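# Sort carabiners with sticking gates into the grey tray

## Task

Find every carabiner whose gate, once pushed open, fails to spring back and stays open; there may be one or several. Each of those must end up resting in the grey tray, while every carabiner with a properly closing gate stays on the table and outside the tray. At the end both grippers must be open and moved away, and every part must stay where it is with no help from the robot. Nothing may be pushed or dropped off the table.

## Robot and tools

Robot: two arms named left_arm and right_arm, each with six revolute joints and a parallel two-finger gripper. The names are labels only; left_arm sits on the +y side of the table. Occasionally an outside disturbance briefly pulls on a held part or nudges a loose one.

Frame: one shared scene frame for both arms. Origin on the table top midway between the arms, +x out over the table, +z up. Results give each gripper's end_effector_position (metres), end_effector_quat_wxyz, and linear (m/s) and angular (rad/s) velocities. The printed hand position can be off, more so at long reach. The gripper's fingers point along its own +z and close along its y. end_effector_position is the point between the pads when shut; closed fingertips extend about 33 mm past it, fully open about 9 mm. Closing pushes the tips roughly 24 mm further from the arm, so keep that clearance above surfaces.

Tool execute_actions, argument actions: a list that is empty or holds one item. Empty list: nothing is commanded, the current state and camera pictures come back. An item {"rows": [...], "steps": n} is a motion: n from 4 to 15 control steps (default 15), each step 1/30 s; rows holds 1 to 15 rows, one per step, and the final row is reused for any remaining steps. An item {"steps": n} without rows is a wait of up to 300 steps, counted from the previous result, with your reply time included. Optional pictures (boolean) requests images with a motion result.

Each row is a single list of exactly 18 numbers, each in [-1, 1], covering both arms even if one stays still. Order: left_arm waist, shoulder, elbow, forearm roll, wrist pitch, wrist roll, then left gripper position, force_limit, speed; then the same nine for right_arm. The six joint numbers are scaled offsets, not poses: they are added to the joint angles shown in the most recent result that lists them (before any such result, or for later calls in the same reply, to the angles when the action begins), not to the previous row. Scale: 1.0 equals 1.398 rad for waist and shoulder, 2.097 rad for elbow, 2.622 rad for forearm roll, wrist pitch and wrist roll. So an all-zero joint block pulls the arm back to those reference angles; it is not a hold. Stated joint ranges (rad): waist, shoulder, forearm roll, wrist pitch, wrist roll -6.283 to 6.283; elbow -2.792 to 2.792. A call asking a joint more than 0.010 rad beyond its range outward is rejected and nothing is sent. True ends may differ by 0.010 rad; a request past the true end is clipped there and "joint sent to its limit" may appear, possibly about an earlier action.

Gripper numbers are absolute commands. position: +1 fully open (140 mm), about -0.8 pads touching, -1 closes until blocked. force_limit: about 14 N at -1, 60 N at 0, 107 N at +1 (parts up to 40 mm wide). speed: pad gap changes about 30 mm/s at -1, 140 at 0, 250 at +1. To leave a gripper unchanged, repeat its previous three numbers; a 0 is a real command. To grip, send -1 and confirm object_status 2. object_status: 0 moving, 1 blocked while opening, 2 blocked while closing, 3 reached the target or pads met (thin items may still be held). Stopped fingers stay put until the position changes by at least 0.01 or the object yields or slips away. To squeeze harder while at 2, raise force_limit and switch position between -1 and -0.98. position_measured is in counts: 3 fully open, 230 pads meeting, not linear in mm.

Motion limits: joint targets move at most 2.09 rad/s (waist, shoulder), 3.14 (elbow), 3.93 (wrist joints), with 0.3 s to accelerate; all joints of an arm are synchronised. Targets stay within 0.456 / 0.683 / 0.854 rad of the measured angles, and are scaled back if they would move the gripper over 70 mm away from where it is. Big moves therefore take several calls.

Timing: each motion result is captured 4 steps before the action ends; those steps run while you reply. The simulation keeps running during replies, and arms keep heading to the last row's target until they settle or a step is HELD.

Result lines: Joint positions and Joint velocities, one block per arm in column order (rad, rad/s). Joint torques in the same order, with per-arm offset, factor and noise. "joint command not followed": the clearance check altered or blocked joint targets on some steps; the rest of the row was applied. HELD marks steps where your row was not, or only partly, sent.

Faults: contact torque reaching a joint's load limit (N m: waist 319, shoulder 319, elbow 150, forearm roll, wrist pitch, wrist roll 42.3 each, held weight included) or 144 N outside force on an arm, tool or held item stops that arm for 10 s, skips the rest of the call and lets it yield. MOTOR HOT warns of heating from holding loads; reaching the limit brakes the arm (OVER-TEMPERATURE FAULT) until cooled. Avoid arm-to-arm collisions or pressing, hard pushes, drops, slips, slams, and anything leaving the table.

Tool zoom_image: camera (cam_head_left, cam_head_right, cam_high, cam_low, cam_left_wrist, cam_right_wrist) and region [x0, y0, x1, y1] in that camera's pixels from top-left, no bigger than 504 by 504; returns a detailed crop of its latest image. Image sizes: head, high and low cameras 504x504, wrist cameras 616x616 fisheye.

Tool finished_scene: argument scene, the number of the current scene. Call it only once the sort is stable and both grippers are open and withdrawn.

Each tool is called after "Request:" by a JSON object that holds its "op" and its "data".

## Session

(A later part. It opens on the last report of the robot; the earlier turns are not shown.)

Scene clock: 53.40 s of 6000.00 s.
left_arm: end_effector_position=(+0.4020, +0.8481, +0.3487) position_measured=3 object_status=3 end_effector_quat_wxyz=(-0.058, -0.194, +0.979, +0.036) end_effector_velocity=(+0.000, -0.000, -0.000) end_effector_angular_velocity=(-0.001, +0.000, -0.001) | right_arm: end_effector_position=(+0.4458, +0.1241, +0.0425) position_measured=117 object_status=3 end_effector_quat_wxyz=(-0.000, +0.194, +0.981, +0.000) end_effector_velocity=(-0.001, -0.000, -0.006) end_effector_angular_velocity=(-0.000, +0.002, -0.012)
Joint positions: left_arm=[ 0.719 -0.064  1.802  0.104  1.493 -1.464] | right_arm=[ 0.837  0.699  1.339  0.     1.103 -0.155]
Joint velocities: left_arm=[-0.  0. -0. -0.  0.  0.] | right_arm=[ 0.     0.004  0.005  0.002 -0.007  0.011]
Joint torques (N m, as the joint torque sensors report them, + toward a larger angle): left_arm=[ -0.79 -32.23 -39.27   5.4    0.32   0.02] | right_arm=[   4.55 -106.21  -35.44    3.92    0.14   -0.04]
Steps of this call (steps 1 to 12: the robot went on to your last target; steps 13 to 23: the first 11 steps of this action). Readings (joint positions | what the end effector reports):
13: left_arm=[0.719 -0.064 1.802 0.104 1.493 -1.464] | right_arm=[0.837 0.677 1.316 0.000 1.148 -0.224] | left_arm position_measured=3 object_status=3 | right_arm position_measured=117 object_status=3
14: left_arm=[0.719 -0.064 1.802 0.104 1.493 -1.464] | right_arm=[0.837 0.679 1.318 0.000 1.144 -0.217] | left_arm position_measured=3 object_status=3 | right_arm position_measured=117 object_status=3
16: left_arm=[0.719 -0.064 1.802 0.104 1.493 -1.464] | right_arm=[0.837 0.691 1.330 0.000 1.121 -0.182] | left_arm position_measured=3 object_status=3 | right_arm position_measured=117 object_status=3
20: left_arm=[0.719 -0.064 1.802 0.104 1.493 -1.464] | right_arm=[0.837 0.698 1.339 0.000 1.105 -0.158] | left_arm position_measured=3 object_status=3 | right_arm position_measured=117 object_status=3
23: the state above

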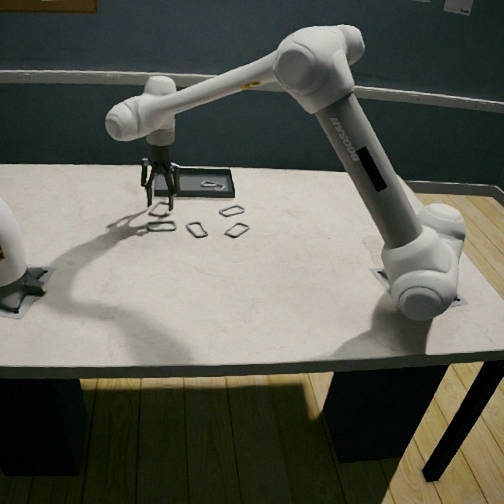

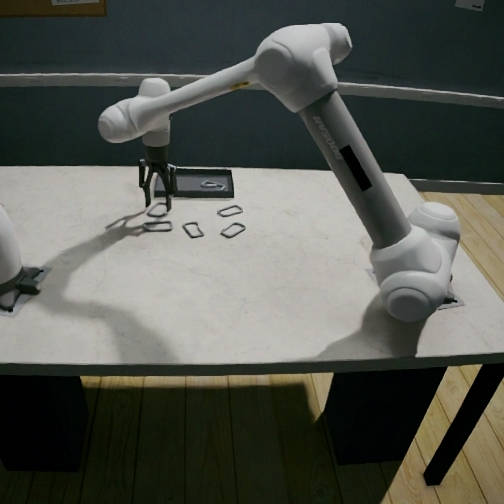

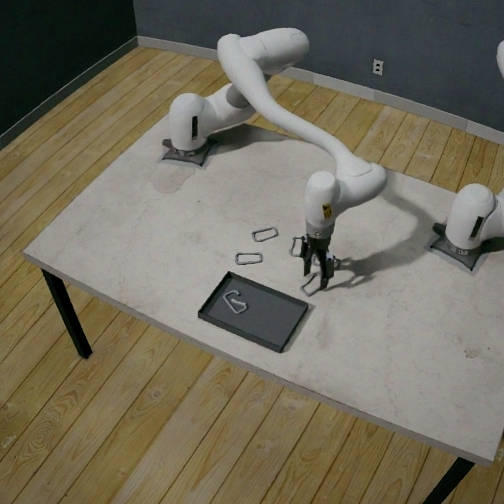

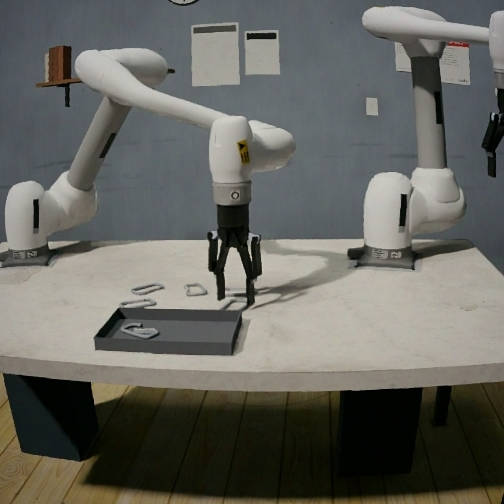

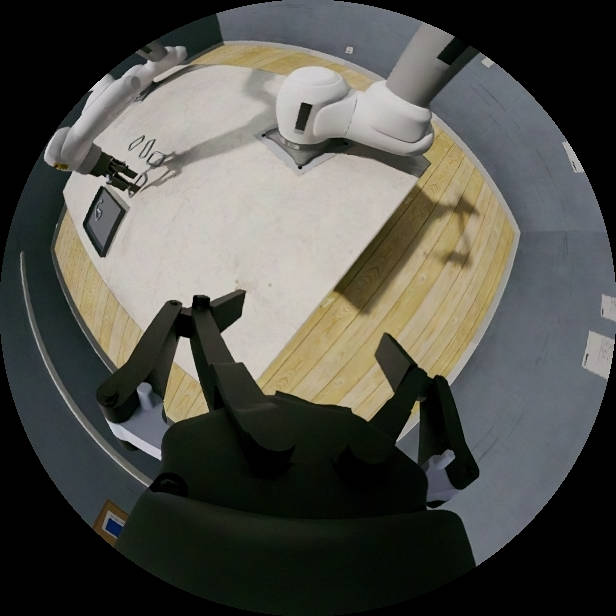

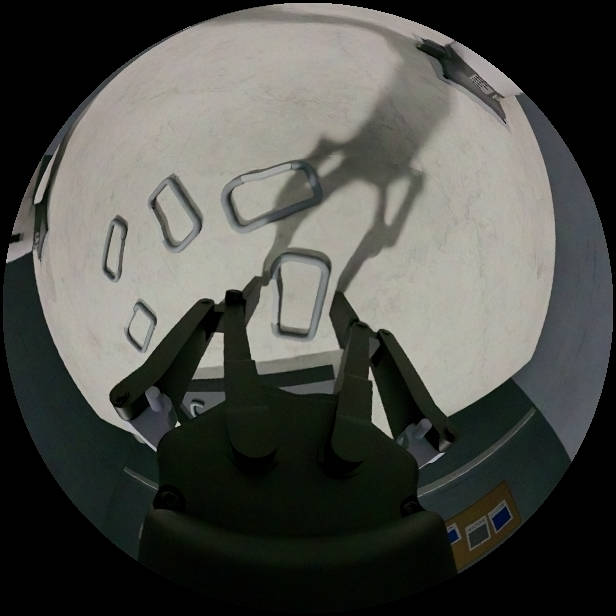

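Request:
{"op": "execute_actions", "data": {"actions": [{"rows":[[0,0,0,0,0,0,1,0,0,0,0.0018,0.0008,0,-0.0015,0,-0.39,-0.2,-0.3]],"steps":15}]}}

Request:
{"op": "execute_actions", "data": {"actions": [{"steps":12}], "pictures": true}}

Request:
{"op": "zoom_image", "data": {"camera": "cam_right_wrist", "region": [220,220,380,350]}}

Scene clock: 53.90 s of 6000.00 s.
left_arm: end_effector_position=(+0.4020, +0.8481, +0.3487) position_measured=3 object_status=3 end_effector_quat_wxyz=(-0.058, -0.194, +0.979, +0.036) end_effector_velocity=(+0.000, -0.000, +0.000) end_effector_angular_velocity=(-0.000, -0.001, -0.001) | right_arm: end_effector_position=(+0.4460, +0.1246, +0.0399) position_measured=171 object_status=0 end_effector_quat_wxyz=(+0.000, +0.194, +0.981, +0.000) end_effector_velocity=(-0.000, -0.000, +0.000) end_effector_angular_velocity=(+0.000, -0.000, +0.001)
Joint positions: left_arm=[ 0.719 -0.064  1.802  0.104  1.493 -1.464] | right_arm=[ 0.837  0.701  1.341  0.     1.099 -0.155]
Joint velocities: left_arm=[-0.001 -0.001 -0.    -0.     0.     0.001] | right_arm=[ 0.    -0.001  0.    -0.     0.    -0.001]
Joint torques (N m, as the joint torque sensors report them, + toward a larger angle): left_arm=[  0.09 -32.2  -38.85   5.41   0.28   0.07] | right_arm=[  2.79 -43.27   8.12   3.72   6.41  -0.25]
Steps of this call (steps 1 to 4: the last 4 steps of your previous action; steps 5 to 15: the first 11 steps of this action). Readings (joint positions | what the end effector reports):
5: left_arm=[0.719 -0.064 1.802 0.104 1.493 -1.464] | right_arm=[0.837 0.699 1.340 0.000 1.102 -0.155] | left_arm position_measured=3 object_status=3 | right_arm position_measured=117 object_status=0
6: left_arm=[0.719 -0.064 1.802 0.104 1.493 -1.464] | right_arm=[0.837 0.700 1.340 0.000 1.101 -0.155] | left_arm position_measured=3 object_status=3 | right_arm position_measured=119 object_status=0
8: left_arm=[0.719 -0.064 1.802 0.104 1.493 -1.464] | right_arm=[0.837 0.701 1.341 0.000 1.100 -0.155] | left_arm position_measured=3 object_status=3 | right_arm position_measured=130 object_status=0
12: left_arm=[0.719 -0.064 1.802 0.104 1.493 -1.464] | right_arm=[0.837 0.701 1.341 0.000 1.099 -0.155] | left_arm position_measured=3 object_status=3 | right_arm position_measured=153 object_status=0
15: the state above

Scene clock: 54.30 s of 6000.00 s.
left_arm: end_effector_position=(+0.4020, +0.8481, +0.3487) position_measured=3 object_status=3 end_effector_quat_wxyz=(-0.058, -0.194, +0.979, +0.036) end_effector_velocity=(-0.000, -0.000, +0.000) end_effector_angular_velocity=(-0.000, -0.001, +0.000) | right_arm: end_effector_position=(+0.4458, +0.1242, +0.0396) position_measured=178 object_status=3 end_effector_quat_wxyz=(-0.000, +0.194, +0.981, +0.000) end_effector_velocity=(-0.000, -0.000, +0.000) end_effector_angular_velocity=(-0.000, +0.000, +0.001)
Joint positions: left_arm=[ 0.719 -0.064  1.802  0.104  1.493 -1.464] | right_arm=[ 0.837  0.701  1.341  0.     1.099 -0.155]
Joint velocities: left_arm=[-0.    -0.001 -0.    -0.001  0.    -0.   ] | right_arm=[ 0.    -0.     0.     0.     0.001 -0.001]
Joint torques (N m, as the joint torque sensors report them, + toward a larger angle): left_arm=[ -0.24 -32.61 -38.87   5.45   0.37  -0.07] | right_arm=[  0.97 -23.32  21.18   2.57   8.49  -0.42]
Kept back: nothing.
Steps of this call (steps 1 to 4: the last 4 steps of your previous action; steps 5 to 12: the robot went on to your last target). Readings (joint positions | what the end effector reports):
1: left_arm=[0.719 -0.064 1.802 0.104 1.493 -1.464] | right_arm=[0.837 0.701 1.341 0.000 1.099 -0.155] | left_arm position_measured=3 object_status=3 | right_arm position_measured=176 object_status=0
2: left_arm=[0.719 -0.064 1.802 0.104 1.493 -1.464] | right_arm=[0.837 0.701 1.341 0.000 1.099 -0.155] | left_arm position_measured=3 object_status=3 | right_arm position_measured=178 object_status=0
4: left_arm=[0.719 -0.064 1.802 0.104 1.493 -1.464] | right_arm=[0.837 0.701 1.341 0.000 1.099 -0.155] | left_arm position_measured=3 object_status=3 | right_arm position_measured=178 object_status=0
8: left_arm=[0.719 -0.064 1.802 0.104 1.493 -1.464] | right_arm=[0.837 0.701 1.341 0.000 1.099 -0.155] | left_arm position_measured=3 object_status=3 | right_arm position_measured=178 object_status=3
12: the state above

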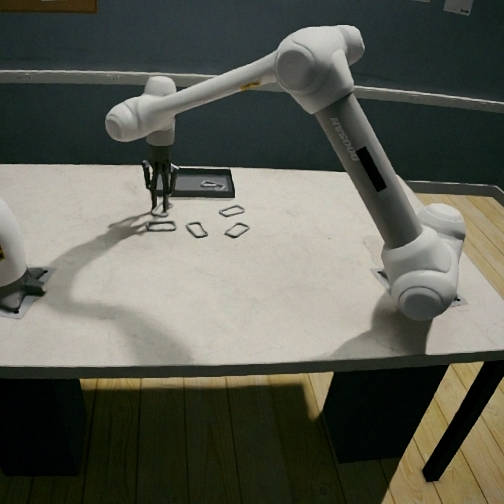

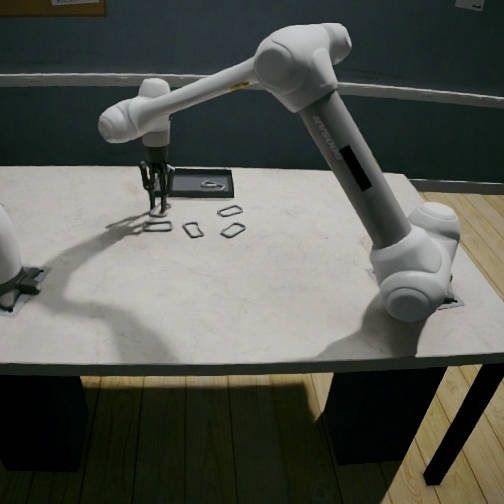

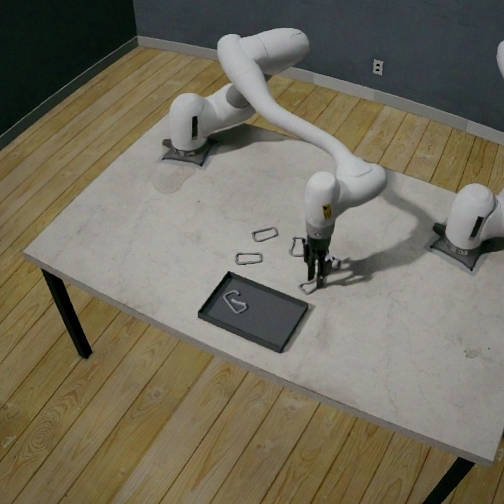

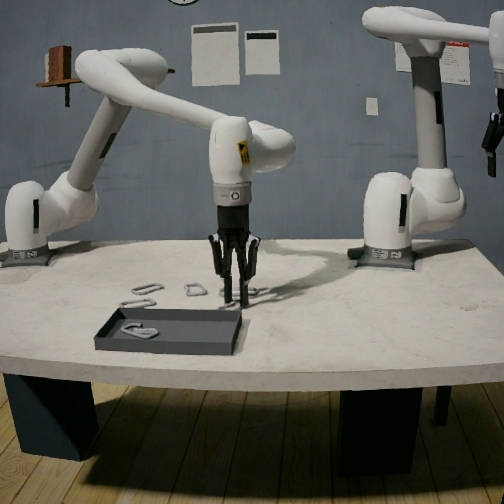

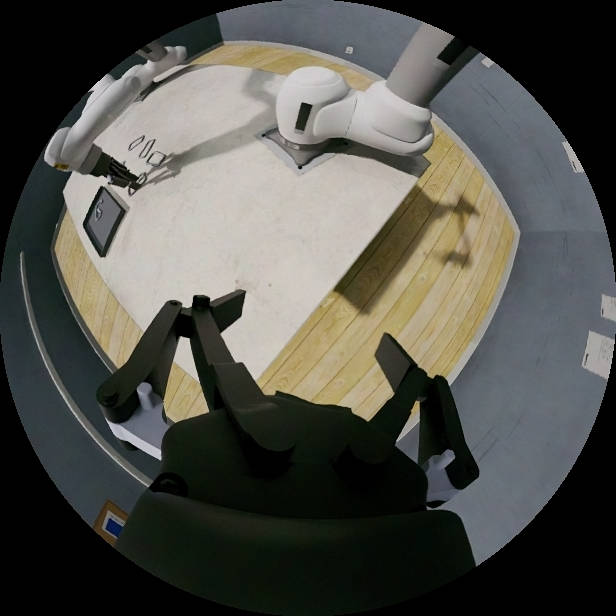

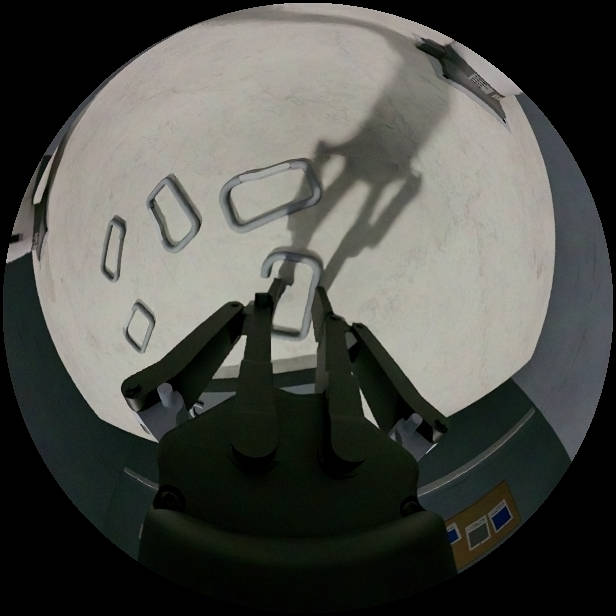

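Region (220, 220, 380, 350) of cam_right_wrist's 616x616 image, scaled by 3.150, with more detail than that image has; it fills the top 410 rows of this view, and the rest is white.

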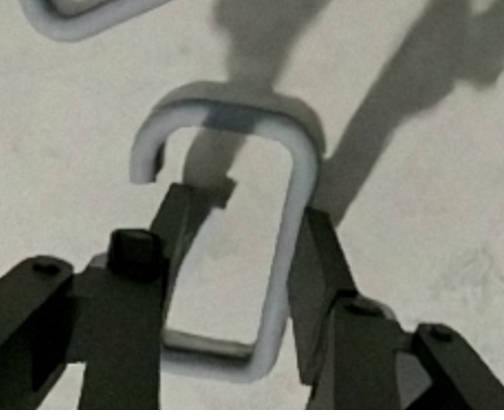

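Request:
{"op": "execute_actions", "data": {"actions": [{"rows":[[0,0,0,0,0,0,1,0,0,0,-0.001,-0.0005,0,0.0008,0,-0.39,-0.2,0.3],[0,0,0,0,0,0,1,0,0,0,-0.002,-0.001,0,0.0016,0,0.1,-0.2,0.3],[0,0,0,0,0,0,1,0,0,0,-0.002,-0.001,0,0.0016,0,0.1,-0.2,0.3],[0,0,0,0,0,0,1,0,0,0,-0.002,-0.001,0,0.0016,0,0.1,-0.2,0.3],[0,0,0,0,0,0,1,0,0,0,-0.002,-0.001,0,0.0016,0,0.1,-0.2,0.3],[0,0,0,0,0,0,1,0,0,0,-0.002,-0.001,0,0.0016,0,0.1,-0.2,0.3],[0,0,0,0,0,0,1,0,0,0,-0.002,-0.001,0,0.0016,0,0.1,-0.2,0.3],[0,0,0,0,0,0,1,0,0,0,-0.0162,-0.0112,0,0.0175,0,0.1,-0.2,0.3]],"steps":15}], "pictures": true}}

Request:
{"op": "zoom_image", "data": {"camera": "cam_right_wrist", "region": [200,200,400,362]}}

Scene clock: 54.93 s of 6000.00 s.
left_arm: end_effector_position=(+0.4020, +0.8481, +0.3487) position_measured=3 object_status=3 end_effector_quat_wxyz=(-0.058, -0.194, +0.979, +0.036) end_effector_velocity=(-0.000, -0.000, +0.001) end_effector_angular_velocity=(+0.000, -0.002, -0.001) | right_arm: end_effector_position=(+0.4462, +0.1249, +0.0623) position_measured=117 object_status=0 end_effector_quat_wxyz=(+0.000, +0.194, +0.981, +0.001) end_effector_velocity=(+0.003, +0.007, +0.177) end_effector_angular_velocity=(+0.024, -0.013, +0.000)
Joint positions: left_arm=[ 0.719 -0.064  1.802  0.104  1.493 -1.464] | right_arm=[ 0.837  0.685  1.324  0.     1.131 -0.155]
Joint velocities: left_arm=[-0.    -0.002  0.    -0.001 -0.     0.001] | right_arm=[ 0.    -0.127 -0.124  0.001  0.224 -0.   ]
Joint torques (N m, as the joint torque sensors report them, + toward a larger angle): left_arm=[ -0.32 -31.41 -39.28   5.36   0.35  -0.02] | right_arm=[ -0.13 -61.55 -17.91   2.15   0.16  -0.18]
Steps of this call (steps 1 to 8: the robot went on to your last target; steps 9 to 19: the first 11 steps of this action). Readings (joint positions | what the end effector reports):
9: left_arm=[0.719 -0.064 1.802 0.104 1.493 -1.464] | right_arm=[0.837 0.702 1.341 0.000 1.099 -0.155] | left_arm position_measured=3 object_status=3 | right_arm position_measured=178 object_status=3
10: left_arm=[0.719 -0.064 1.802 0.104 1.493 -1.464] | right_arm=[0.837 0.701 1.341 0.000 1.100 -0.155] | left_arm position_measured=3 object_status=3 | right_arm position_measured=178 object_status=0
12: left_arm=[0.719 -0.064 1.802 0.104 1.493 -1.464] | right_arm=[0.837 0.701 1.341 -0.000 1.102 -0.155] | left_arm position_measured=3 object_status=3 | right_arm position_measured=165 object_status=0
16: left_arm=[0.719 -0.064 1.802 0.104 1.493 -1.464] | right_arm=[0.837 0.699 1.339 -0.000 1.103 -0.155] | left_arm position_measured=3 object_status=3 | right_arm position_measured=128 object_status=0
19: the state above

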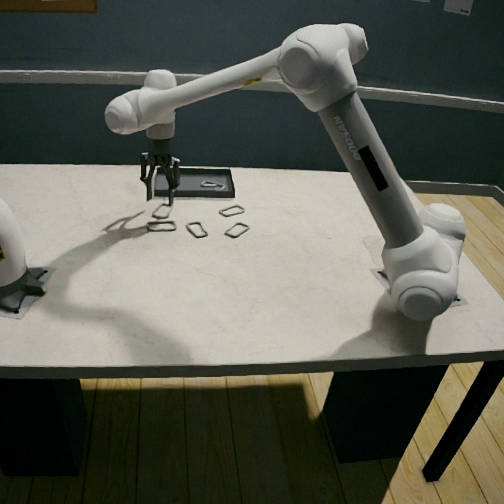

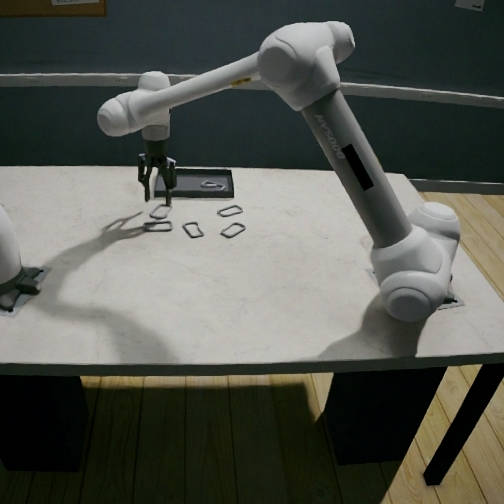

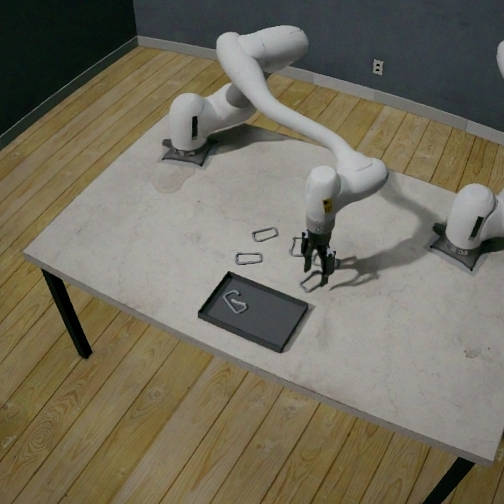

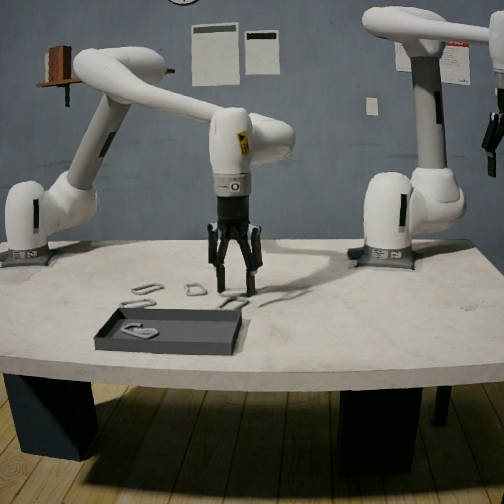

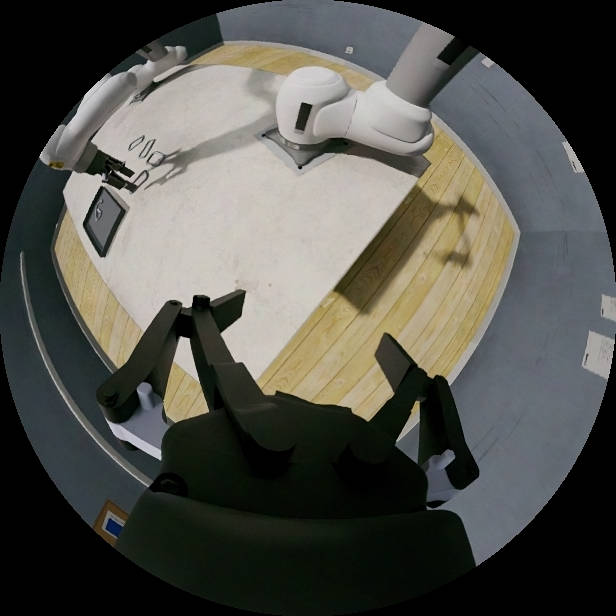

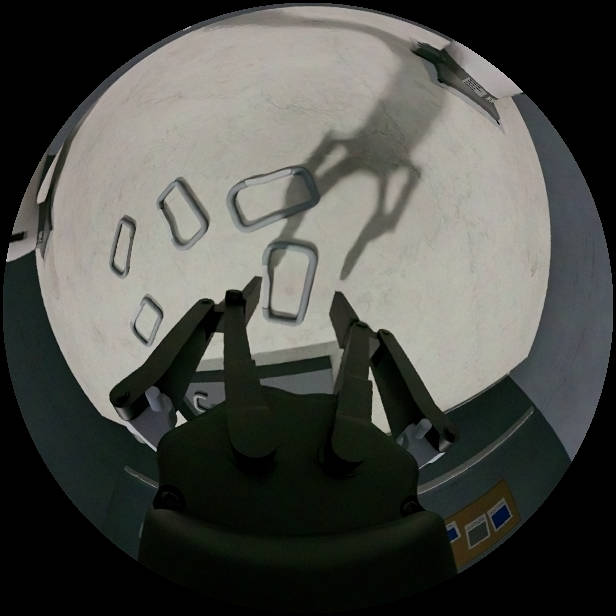

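Region (200, 200, 400, 362) of cam_right_wrist's 616x616 image, scaled by 2.520, with more detail than that image has; it fills the top 408 rows of this view, and the rest is white.

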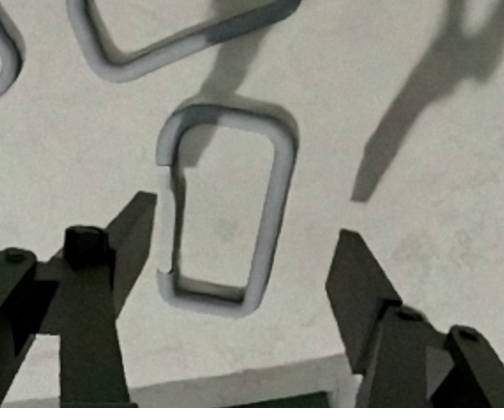

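Request:
{"op": "execute_actions", "data": {"actions": [{"rows":[[0,0,0,0,0,0,1,0,0,0.0744,-0.0644,0.0672,0,-0.0187,-0.628,0.1,-0.2,0.3]],"steps":15}]}}

Request:
{"op": "execute_actions", "data": {"actions": [{"steps":18}], "pictures": true}}

Request:
{"op": "zoom_image", "data": {"camera": "cam_right_wrist", "region": [200,200,400,362]}}

Scene clock: 55.57 s of 6000.00 s.
left_arm: end_effector_position=(+0.4020, +0.8481, +0.3487) position_measured=3 object_status=3 end_effector_quat_wxyz=(-0.058, -0.194, +0.979, +0.036) end_effector_velocity=(+0.001, -0.001, -0.000) end_effector_angular_velocity=(-0.001, -0.000, -0.000) | right_arm: end_effector_position=(+0.3748, +0.1188, +0.0702) position_measured=117 object_status=3 end_effector_quat_wxyz=(-0.000, -0.168, +0.986, -0.000) end_effector_velocity=(-0.229, -0.024, +0.003) end_effector_angular_velocity=(+0.005, +0.001, +3.419)
Joint positions: left_arm=[ 0.719 -0.064  1.802  0.104  1.493 -1.464] | right_arm=[ 0.904  0.625  1.415  0.     1.103 -0.815]
Joint velocities: left_arm=[-0.002  0.    -0.    -0.001  0.    -0.001] | right_arm=[ 0.224 -0.178  0.3    0.    -0.126 -3.195]
Joint torques (N m, as the joint torque sensors report them, + toward a larger angle): left_arm=[  0.26 -32.24 -39.18   5.41   0.3    0.07] | right_arm=[ -4.83 -98.22 -37.25   3.69  -0.54  -0.02]
Steps of this call (steps 1 to 4: the last 4 steps of your previous action; steps 5 to 8: the robot went on to your last target; steps 9 to 19: the first 11 steps of this action). Readings (joint positions | what the end effector reports):
9: left_arm=[0.719 -0.064 1.802 0.104 1.493 -1.464] | right_arm=[0.837 0.679 1.318 0.000 1.145 -0.156] | left_arm position_measured=3 object_status=3 | right_arm position_measured=117 object_status=3
10: left_arm=[0.719 -0.064 1.802 0.104 1.493 -1.464] | right_arm=[0.837 0.678 1.319 0.000 1.144 -0.163] | left_arm position_measured=3 object_status=3 | right_arm position_measured=117 object_status=3
12: left_arm=[0.719 -0.064 1.802 0.104 1.493 -1.464] | right_arm=[0.844 0.673 1.331 0.000 1.139 -0.219] | left_arm position_measured=3 object_status=3 | right_arm position_measured=117 object_status=3
16: left_arm=[0.719 -0.064 1.802 0.104 1.493 -1.464] | right_arm=[0.877 0.646 1.380 0.000 1.118 -0.503] | left_arm position_measured=3 object_status=3 | right_arm position_measured=117 object_status=3
19: the state above

Scene clock: 56.17 s of 6000.00 s.
left_arm: end_effector_position=(+0.4020, +0.8481, +0.3487) position_measured=3 object_status=3 end_effector_quat_wxyz=(-0.058, -0.194, +0.979, +0.036) end_effector_velocity=(+0.001, -0.001, -0.000) end_effector_angular_velocity=(-0.000, +0.000, -0.003) | right_arm: end_effector_position=(+0.3374, +0.1134, +0.0703) position_measured=117 object_status=3 end_effector_quat_wxyz=(-0.000, -0.629, +0.778, -0.000) end_effector_velocity=(+0.000, -0.000, +0.002) end_effector_angular_velocity=(+0.001, -0.001, +0.005)
Joint positions: left_arm=[ 0.719 -0.064  1.802  0.104  1.493 -1.464] | right_arm=[ 0.941  0.595  1.465  0.     1.082 -1.801]
Joint velocities: left_arm=[-0.002  0.     0.     0.    -0.     0.001] | right_arm=[-0.    -0.002  0.    -0.     0.    -0.005]
Joint torques (N m, as the joint torque sensors report them, + toward a larger angle): left_arm=[ -0.37 -32.41 -39.07   5.34   0.37  -0.01] | right_arm=[  1.61 -96.61 -35.7    4.01  -0.22  -0.32]
Kept back: nothing.
Steps of this call (steps 1 to 4: the last 4 steps of your previous action; steps 5 to 18: the robot went on to your last target). Readings (joint positions | what the end effector reports):
1: left_arm=[0.719 -0.064 1.802 0.104 1.493 -1.464] | right_arm=[0.911 0.619 1.425 0.000 1.099 -0.925] | left_arm position_measured=3 object_status=3 | right_arm position_measured=117 object_status=3
2: left_arm=[0.719 -0.064 1.802 0.104 1.493 -1.464] | right_arm=[0.917 0.614 1.433 0.000 1.095 -1.035] | left_arm position_measured=3 object_status=3 | right_arm position_measured=117 object_status=3
4: left_arm=[0.719 -0.064 1.802 0.104 1.493 -1.464] | right_arm=[0.927 0.606 1.446 0.000 1.090 -1.254] | left_arm position_measured=3 object_status=3 | right_arm position_measured=117 object_status=3
8: left_arm=[0.719 -0.064 1.802 0.104 1.493 -1.464] | right_arm=[0.938 0.597 1.462 0.000 1.083 -1.615] | left_arm position_measured=3 object_status=3 | right_arm position_measured=117 object_status=3
18: the state above

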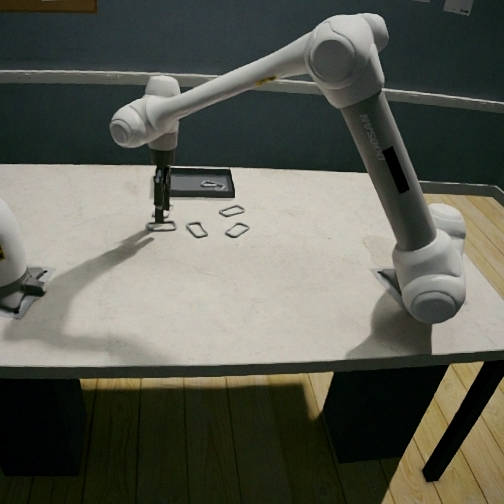

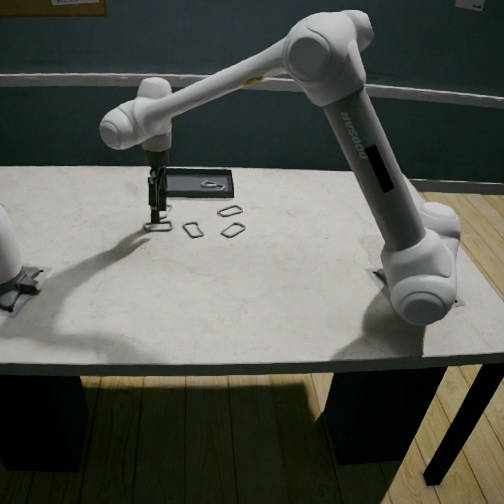

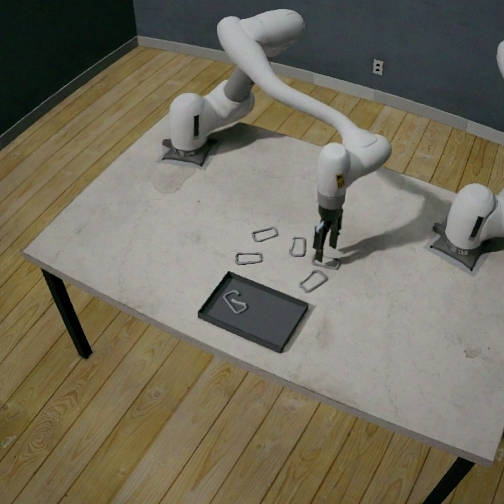

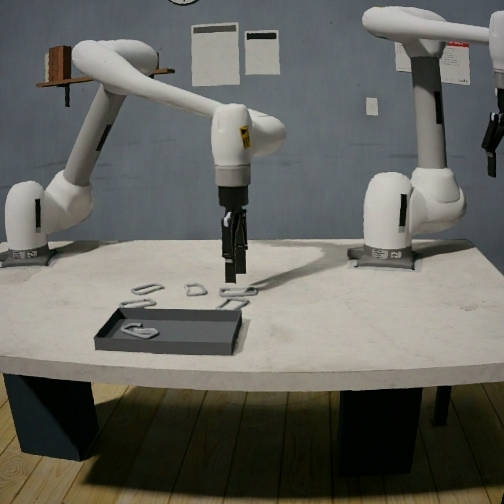

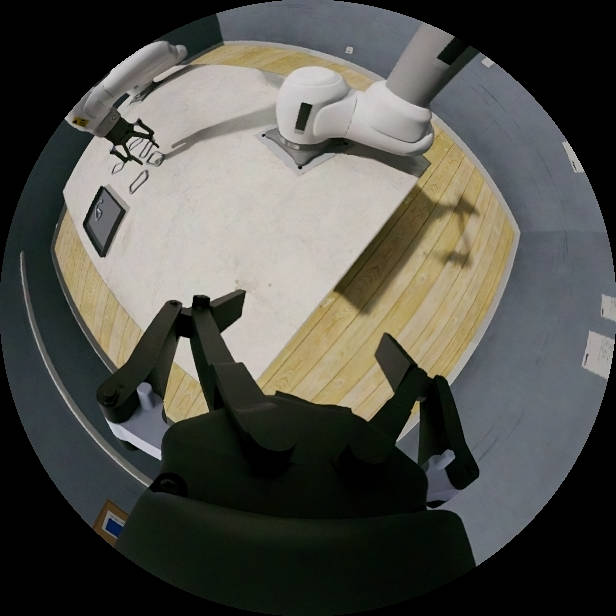

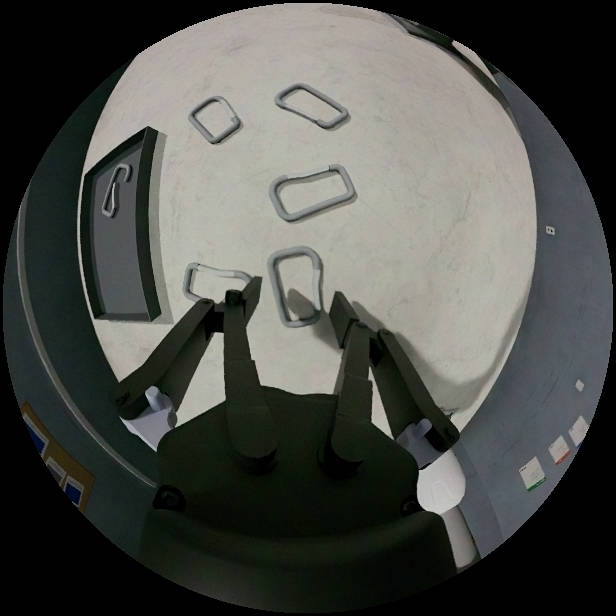

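Region (200, 200, 400, 362) of cam_right_wrist's 616x616 image, scaled by 2.520, with more detail than that image has; it fills the top 408 rows of this view, and the rest is white.

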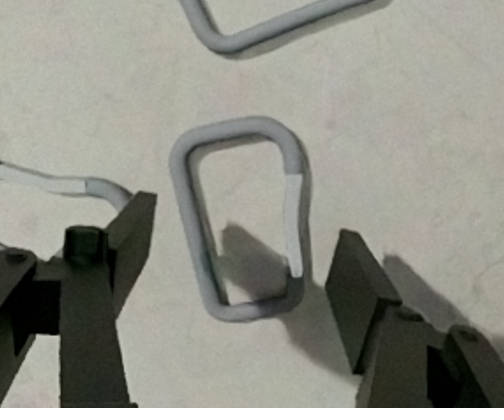

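Request:
{"op": "execute_actions", "data": {"actions": [{"rows":[[0,0,0,0,0,0,1,0,0,-0.0032,0.0157,0.0091,0,-0.0156,-0.0017,0.1,-0.2,0.3]],"steps":15}], "pictures": true}}

Request:
{"op": "zoom_image", "data": {"camera": "cam_right_wrist", "region": [220,220,380,350]}}

Scene clock: 57.23 s of 6000.00 s.
left_arm: end_effector_position=(+0.4020, +0.8481, +0.3487) position_measured=3 object_status=3 end_effector_quat_wxyz=(-0.058, -0.194, +0.979, +0.036) end_effector_velocity=(+0.001, -0.000, -0.001) end_effector_angular_velocity=(+0.000, +0.002, -0.002) | right_arm: end_effector_position=(+0.3407, +0.1120, +0.0429) position_measured=117 object_status=3 end_effector_quat_wxyz=(-0.000, -0.629, +0.778, -0.000) end_effector_velocity=(+0.001, -0.000, -0.003) end_effector_angular_velocity=(+0.001, -0.001, -0.000)
Joint positions: left_arm=[ 0.719 -0.064  1.802  0.104  1.493 -1.464] | right_arm=[ 0.936  0.617  1.484  0.     1.041 -1.806]
Joint velocities: left_arm=[-0.002  0.001 -0.     0.001 -0.    -0.   ] | right_arm=[-0.001  0.002  0.003  0.    -0.006 -0.001]
Joint torques (N m, as the joint torque sensors report them, + toward a larger angle): left_arm=[ -0.5  -32.61 -39.08   5.38   0.38   0.02] | right_arm=[  4.08 -97.91 -34.32   3.84  -0.3   -0.3 ]
Steps of this call (steps 1 to 15: the robot went on to your last target; steps 16 to 21: nothing new was sent; steps 22 to 32: the first 11 steps of this action). Readings (joint positions | what the end effector reports):
22: left_arm=[0.719 -0.064 1.802 0.104 1.493 -1.464] | right_arm=[0.941 0.595 1.465 0.000 1.082 -1.802] | left_arm position_measured=3 object_status=3 | right_arm position_measured=117 object_status=3
23: left_arm=[0.719 -0.064 1.802 0.104 1.493 -1.464] | right_arm=[0.940 0.598 1.468 0.000 1.075 -1.802] | left_arm position_measured=3 object_status=3 | right_arm position_measured=117 object_status=3
25: left_arm=[0.719 -0.064 1.802 0.104 1.493 -1.464] | right_arm=[0.938 0.610 1.478 0.000 1.055 -1.804] | left_arm position_measured=3 object_status=3 | right_arm position_measured=117 object_status=3
29: left_arm=[0.719 -0.064 1.802 0.104 1.493 -1.464] | right_arm=[0.937 0.616 1.483 0.000 1.043 -1.806] | left_arm position_measured=3 object_status=3 | right_arm position_measured=117 object_status=3
32: the state above

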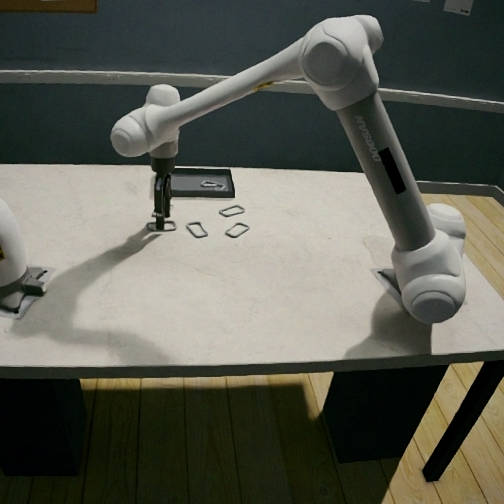

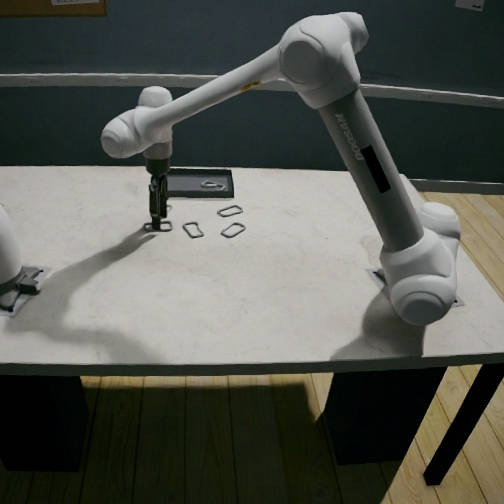

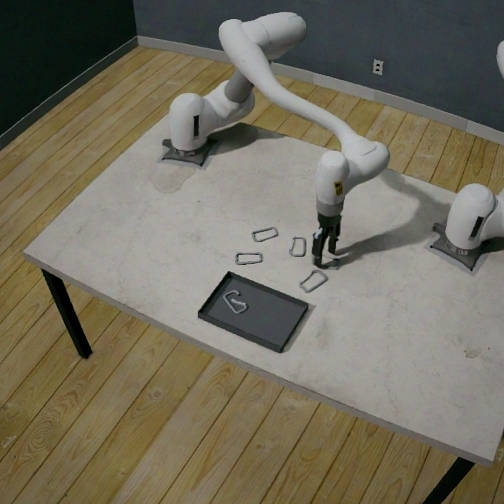

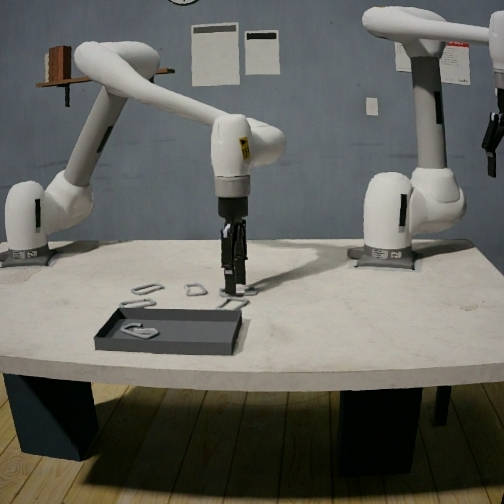

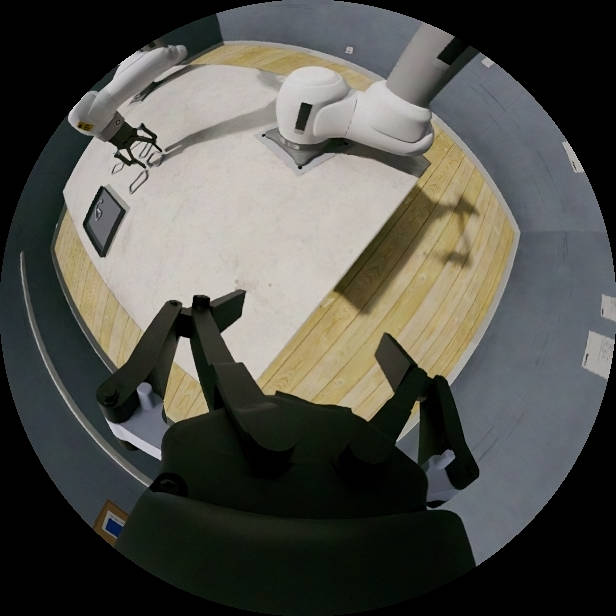

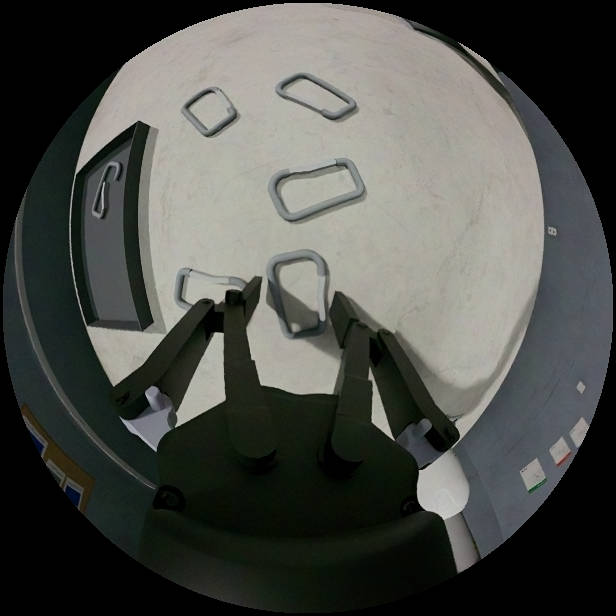

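Region (220, 220, 380, 350) of cam_right_wrist's 616x616 image, scaled by 3.150, with more detail than that image has; it fills the top 410 rows of this view, and the rest is white.

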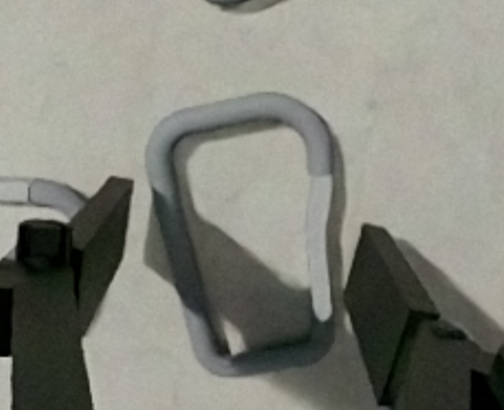

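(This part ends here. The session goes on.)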